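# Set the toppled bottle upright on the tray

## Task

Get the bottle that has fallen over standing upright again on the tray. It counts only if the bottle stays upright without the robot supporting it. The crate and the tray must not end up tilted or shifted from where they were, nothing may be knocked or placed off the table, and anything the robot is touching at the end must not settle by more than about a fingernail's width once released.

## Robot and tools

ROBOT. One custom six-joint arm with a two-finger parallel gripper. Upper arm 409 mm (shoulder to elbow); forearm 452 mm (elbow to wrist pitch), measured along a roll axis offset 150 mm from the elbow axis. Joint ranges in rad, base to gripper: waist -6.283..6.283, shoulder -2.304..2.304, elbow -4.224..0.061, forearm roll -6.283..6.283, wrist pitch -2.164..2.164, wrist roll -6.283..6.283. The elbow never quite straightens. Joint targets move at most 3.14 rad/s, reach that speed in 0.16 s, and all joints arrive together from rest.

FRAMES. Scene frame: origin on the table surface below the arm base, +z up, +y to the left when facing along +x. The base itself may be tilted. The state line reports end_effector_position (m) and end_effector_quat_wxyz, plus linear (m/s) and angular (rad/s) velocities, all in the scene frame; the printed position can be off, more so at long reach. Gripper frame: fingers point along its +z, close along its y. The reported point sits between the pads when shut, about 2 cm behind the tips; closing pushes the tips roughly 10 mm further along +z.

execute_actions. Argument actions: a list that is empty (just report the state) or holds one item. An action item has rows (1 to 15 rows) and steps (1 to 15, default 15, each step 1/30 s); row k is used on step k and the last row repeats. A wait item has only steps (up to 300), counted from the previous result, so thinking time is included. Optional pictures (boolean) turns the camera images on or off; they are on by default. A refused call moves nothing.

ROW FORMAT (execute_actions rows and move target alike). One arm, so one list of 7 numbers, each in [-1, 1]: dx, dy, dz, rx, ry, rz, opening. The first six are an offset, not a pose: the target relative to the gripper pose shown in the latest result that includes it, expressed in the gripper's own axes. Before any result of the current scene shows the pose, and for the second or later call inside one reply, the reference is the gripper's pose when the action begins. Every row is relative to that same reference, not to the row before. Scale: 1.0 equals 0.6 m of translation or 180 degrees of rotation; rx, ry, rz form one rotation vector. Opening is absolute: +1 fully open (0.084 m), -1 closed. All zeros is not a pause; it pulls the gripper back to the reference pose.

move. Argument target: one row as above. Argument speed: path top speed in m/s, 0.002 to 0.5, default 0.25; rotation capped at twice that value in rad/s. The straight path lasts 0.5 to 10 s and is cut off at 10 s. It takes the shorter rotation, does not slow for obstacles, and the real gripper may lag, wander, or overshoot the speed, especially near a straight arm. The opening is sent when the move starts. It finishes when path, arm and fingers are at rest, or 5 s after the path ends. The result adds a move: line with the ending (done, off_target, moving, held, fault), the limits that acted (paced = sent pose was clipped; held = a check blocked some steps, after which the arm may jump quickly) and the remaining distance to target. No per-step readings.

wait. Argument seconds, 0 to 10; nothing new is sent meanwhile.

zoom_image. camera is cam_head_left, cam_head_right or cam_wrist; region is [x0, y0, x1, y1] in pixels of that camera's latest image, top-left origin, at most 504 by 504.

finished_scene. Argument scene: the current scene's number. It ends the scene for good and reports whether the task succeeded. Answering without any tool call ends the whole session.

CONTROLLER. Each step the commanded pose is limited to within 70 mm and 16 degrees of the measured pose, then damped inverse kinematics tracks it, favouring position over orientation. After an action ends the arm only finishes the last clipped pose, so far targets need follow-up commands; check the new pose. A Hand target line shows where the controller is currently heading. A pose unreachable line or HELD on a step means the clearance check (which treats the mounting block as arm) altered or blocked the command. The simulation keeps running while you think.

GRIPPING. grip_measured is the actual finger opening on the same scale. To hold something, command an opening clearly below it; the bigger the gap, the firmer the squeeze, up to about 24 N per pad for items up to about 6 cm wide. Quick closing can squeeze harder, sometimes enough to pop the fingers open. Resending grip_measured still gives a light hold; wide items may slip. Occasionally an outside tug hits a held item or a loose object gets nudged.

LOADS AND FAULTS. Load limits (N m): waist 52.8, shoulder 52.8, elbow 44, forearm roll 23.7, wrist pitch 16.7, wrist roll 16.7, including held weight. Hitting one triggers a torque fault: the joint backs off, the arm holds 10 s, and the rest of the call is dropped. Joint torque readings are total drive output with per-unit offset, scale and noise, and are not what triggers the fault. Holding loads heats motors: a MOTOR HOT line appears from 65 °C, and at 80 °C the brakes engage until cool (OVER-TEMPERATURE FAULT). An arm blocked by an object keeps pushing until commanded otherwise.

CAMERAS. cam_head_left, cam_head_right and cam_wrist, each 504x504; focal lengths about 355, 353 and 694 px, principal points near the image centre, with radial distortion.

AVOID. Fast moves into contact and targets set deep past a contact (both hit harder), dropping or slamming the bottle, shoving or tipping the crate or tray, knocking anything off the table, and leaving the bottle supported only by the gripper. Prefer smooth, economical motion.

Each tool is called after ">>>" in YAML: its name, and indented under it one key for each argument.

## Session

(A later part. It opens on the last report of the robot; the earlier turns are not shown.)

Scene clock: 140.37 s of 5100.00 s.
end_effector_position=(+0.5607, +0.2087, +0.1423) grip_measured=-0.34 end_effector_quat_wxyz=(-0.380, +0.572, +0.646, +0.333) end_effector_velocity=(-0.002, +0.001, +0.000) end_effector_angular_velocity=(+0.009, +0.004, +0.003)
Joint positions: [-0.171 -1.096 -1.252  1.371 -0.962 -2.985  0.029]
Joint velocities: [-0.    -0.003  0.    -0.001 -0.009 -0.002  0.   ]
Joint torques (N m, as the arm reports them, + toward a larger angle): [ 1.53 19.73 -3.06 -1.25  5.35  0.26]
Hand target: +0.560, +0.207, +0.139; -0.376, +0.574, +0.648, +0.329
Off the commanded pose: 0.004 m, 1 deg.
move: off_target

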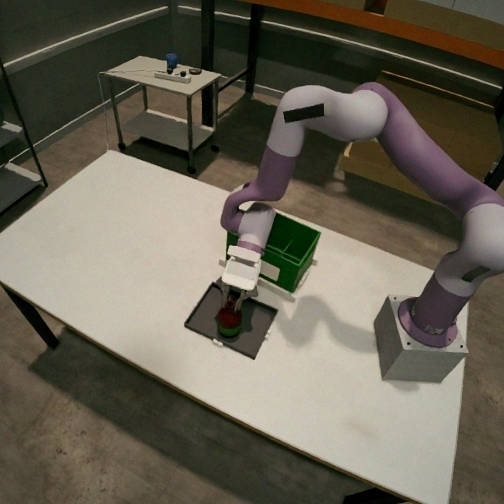

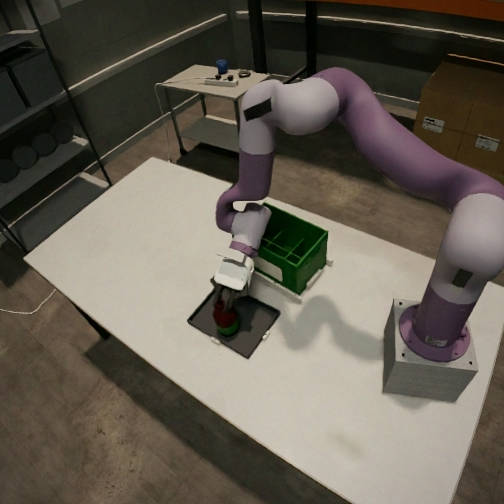

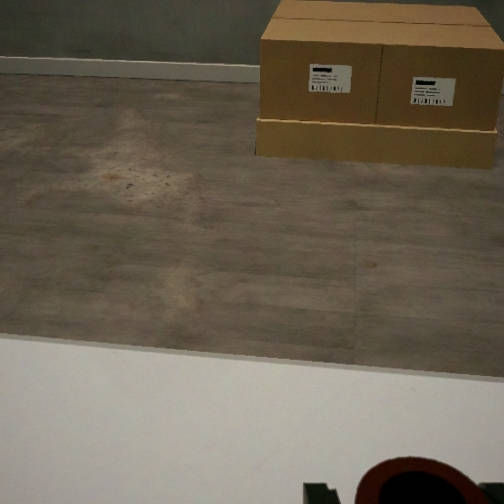

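>>> move:
  target: [0.003,0,-0.003,0,0,0,-0.75]
  speed: 0.01

>>> move:
  target: [0,0,0,0,0,0,0.4]

>>> move:
  target: [0.14,0,-0.1,0,0,0,0.4]
  speed: 0.15

Scene clock: 148.93 s of 5100.00 s.
end_effector_position=(+0.5601, +0.2077, +0.1435) grip_measured=-0.34 end_effector_quat_wxyz=(-0.380, +0.572, +0.647, +0.332) end_effector_velocity=(+0.001, -0.000, +0.001) end_effector_angular_velocity=(+0.002, -0.001, -0.002)
Joint positions: [-0.172 -1.092 -1.248  1.369 -0.959 -2.982  0.029]
Joint velocities: [-0.001  0.001 -0.001  0.001 -0.002  0.001 -0.   ]
Joint torques (N m, as the arm reports them, + toward a larger angle): [ 1.96 34.88 -6.87 -1.56 -0.5   0.49]
Hand target: +0.561, +0.208, +0.145; -0.380, +0.572, +0.646, +0.333
Off the commanded pose: 0.001 m, 0 deg.
After step 90, 4.87 s passed at rest.
move: done

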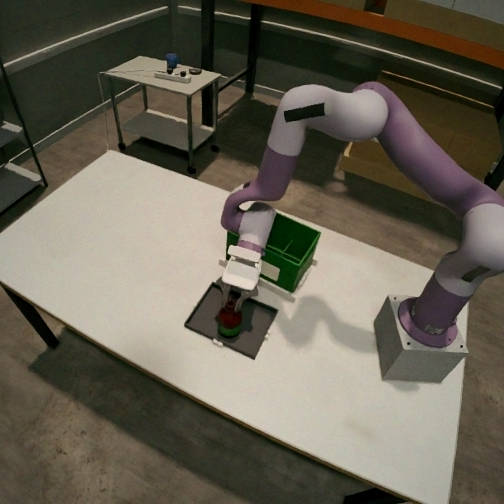

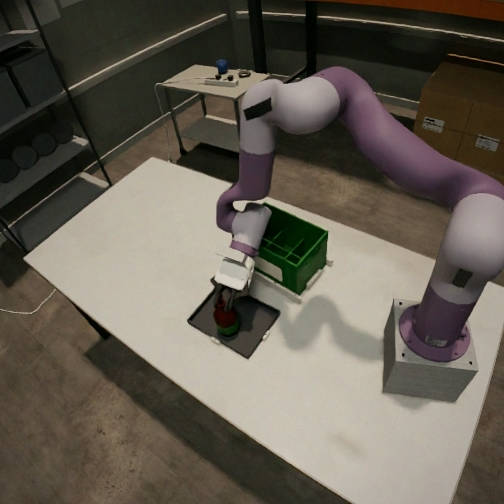

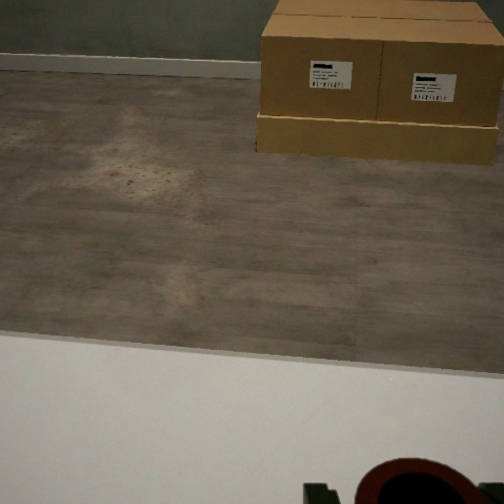

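Scene clock: 149.43 s of 5100.00 s.
end_effector_position=(+0.5600, +0.2077, +0.1434) grip_measured=+0.39 end_effector_quat_wxyz=(-0.380, +0.572, +0.647, +0.332) end_effector_velocity=(+0.001, +0.000, +0.001) end_effector_angular_velocity=(+0.003, -0.001, -0.000)
Joint positions: [-0.172 -1.092 -1.248  1.369 -0.959 -2.982  0.061]
Joint velocities: [ 0.     0.001 -0.001  0.    -0.003 -0.    -0.   ]
Joint torques (N m, as the arm reports them, + toward a larger angle): [-1.27 38.53 -9.04 -0.96 -1.14  0.29]
Hand target: +0.560, +0.208, +0.144; -0.380, +0.572, +0.647, +0.332
Off the commanded pose: 0.000 m, 0 deg.
move: done

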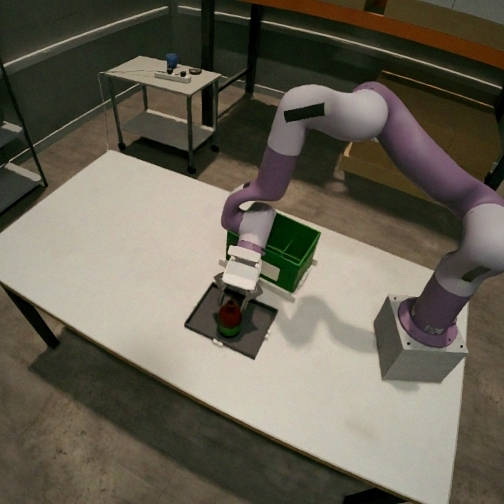

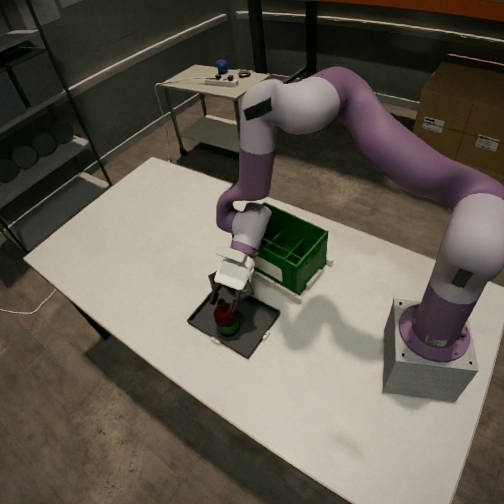

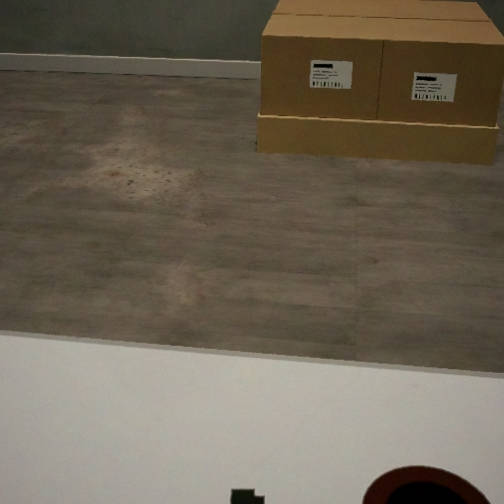

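Scene clock: 150.53 s of 5100.00 s.
end_effector_position=(+0.5615, +0.1968, +0.2457) grip_measured=+0.39 end_effector_quat_wxyz=(-0.380, +0.573, +0.647, +0.332) end_effector_velocity=(+0.001, -0.000, +0.003) end_effector_angular_velocity=(+0.000, -0.002, +0.001)
Joint positions: [-0.17  -0.871 -1.142  1.295 -0.986 -2.847  0.061]
Joint velocities: [ 0.     0.005  0.001 -0.002 -0.001  0.002  0.   ]
Joint torques (N m, as the arm reports them, + toward a larger angle): [  0.    36.07 -12.78   0.3   -1.18   0.08]
Hand target: +0.562, +0.197, +0.246; -0.380, +0.572, +0.647, +0.332
Off the commanded pose: 0.001 m, 0 deg.
move: done

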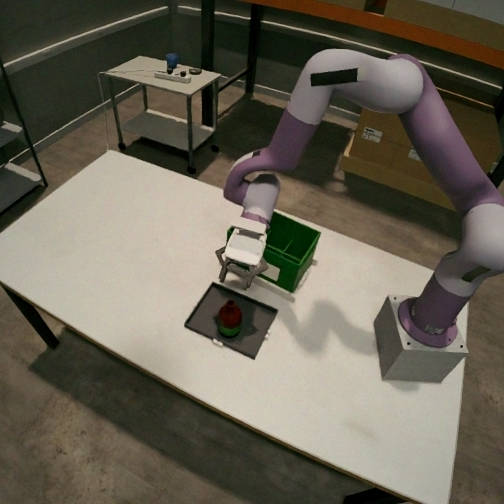

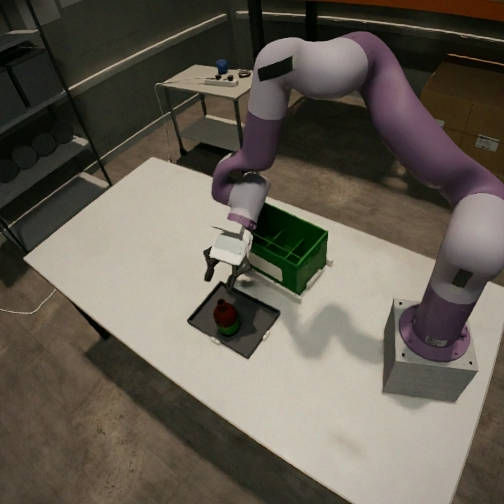

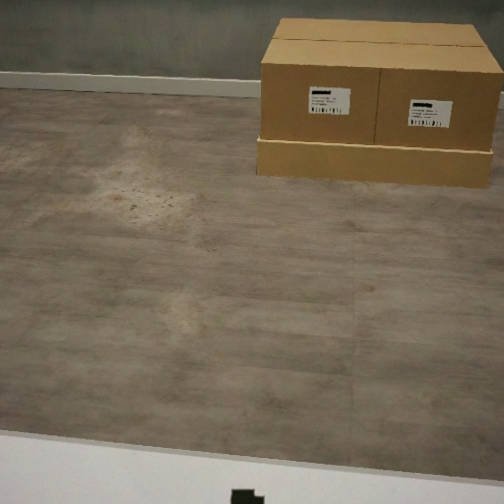

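>>> finished_scene:
  scene: 1

The scene is finished: the task was done.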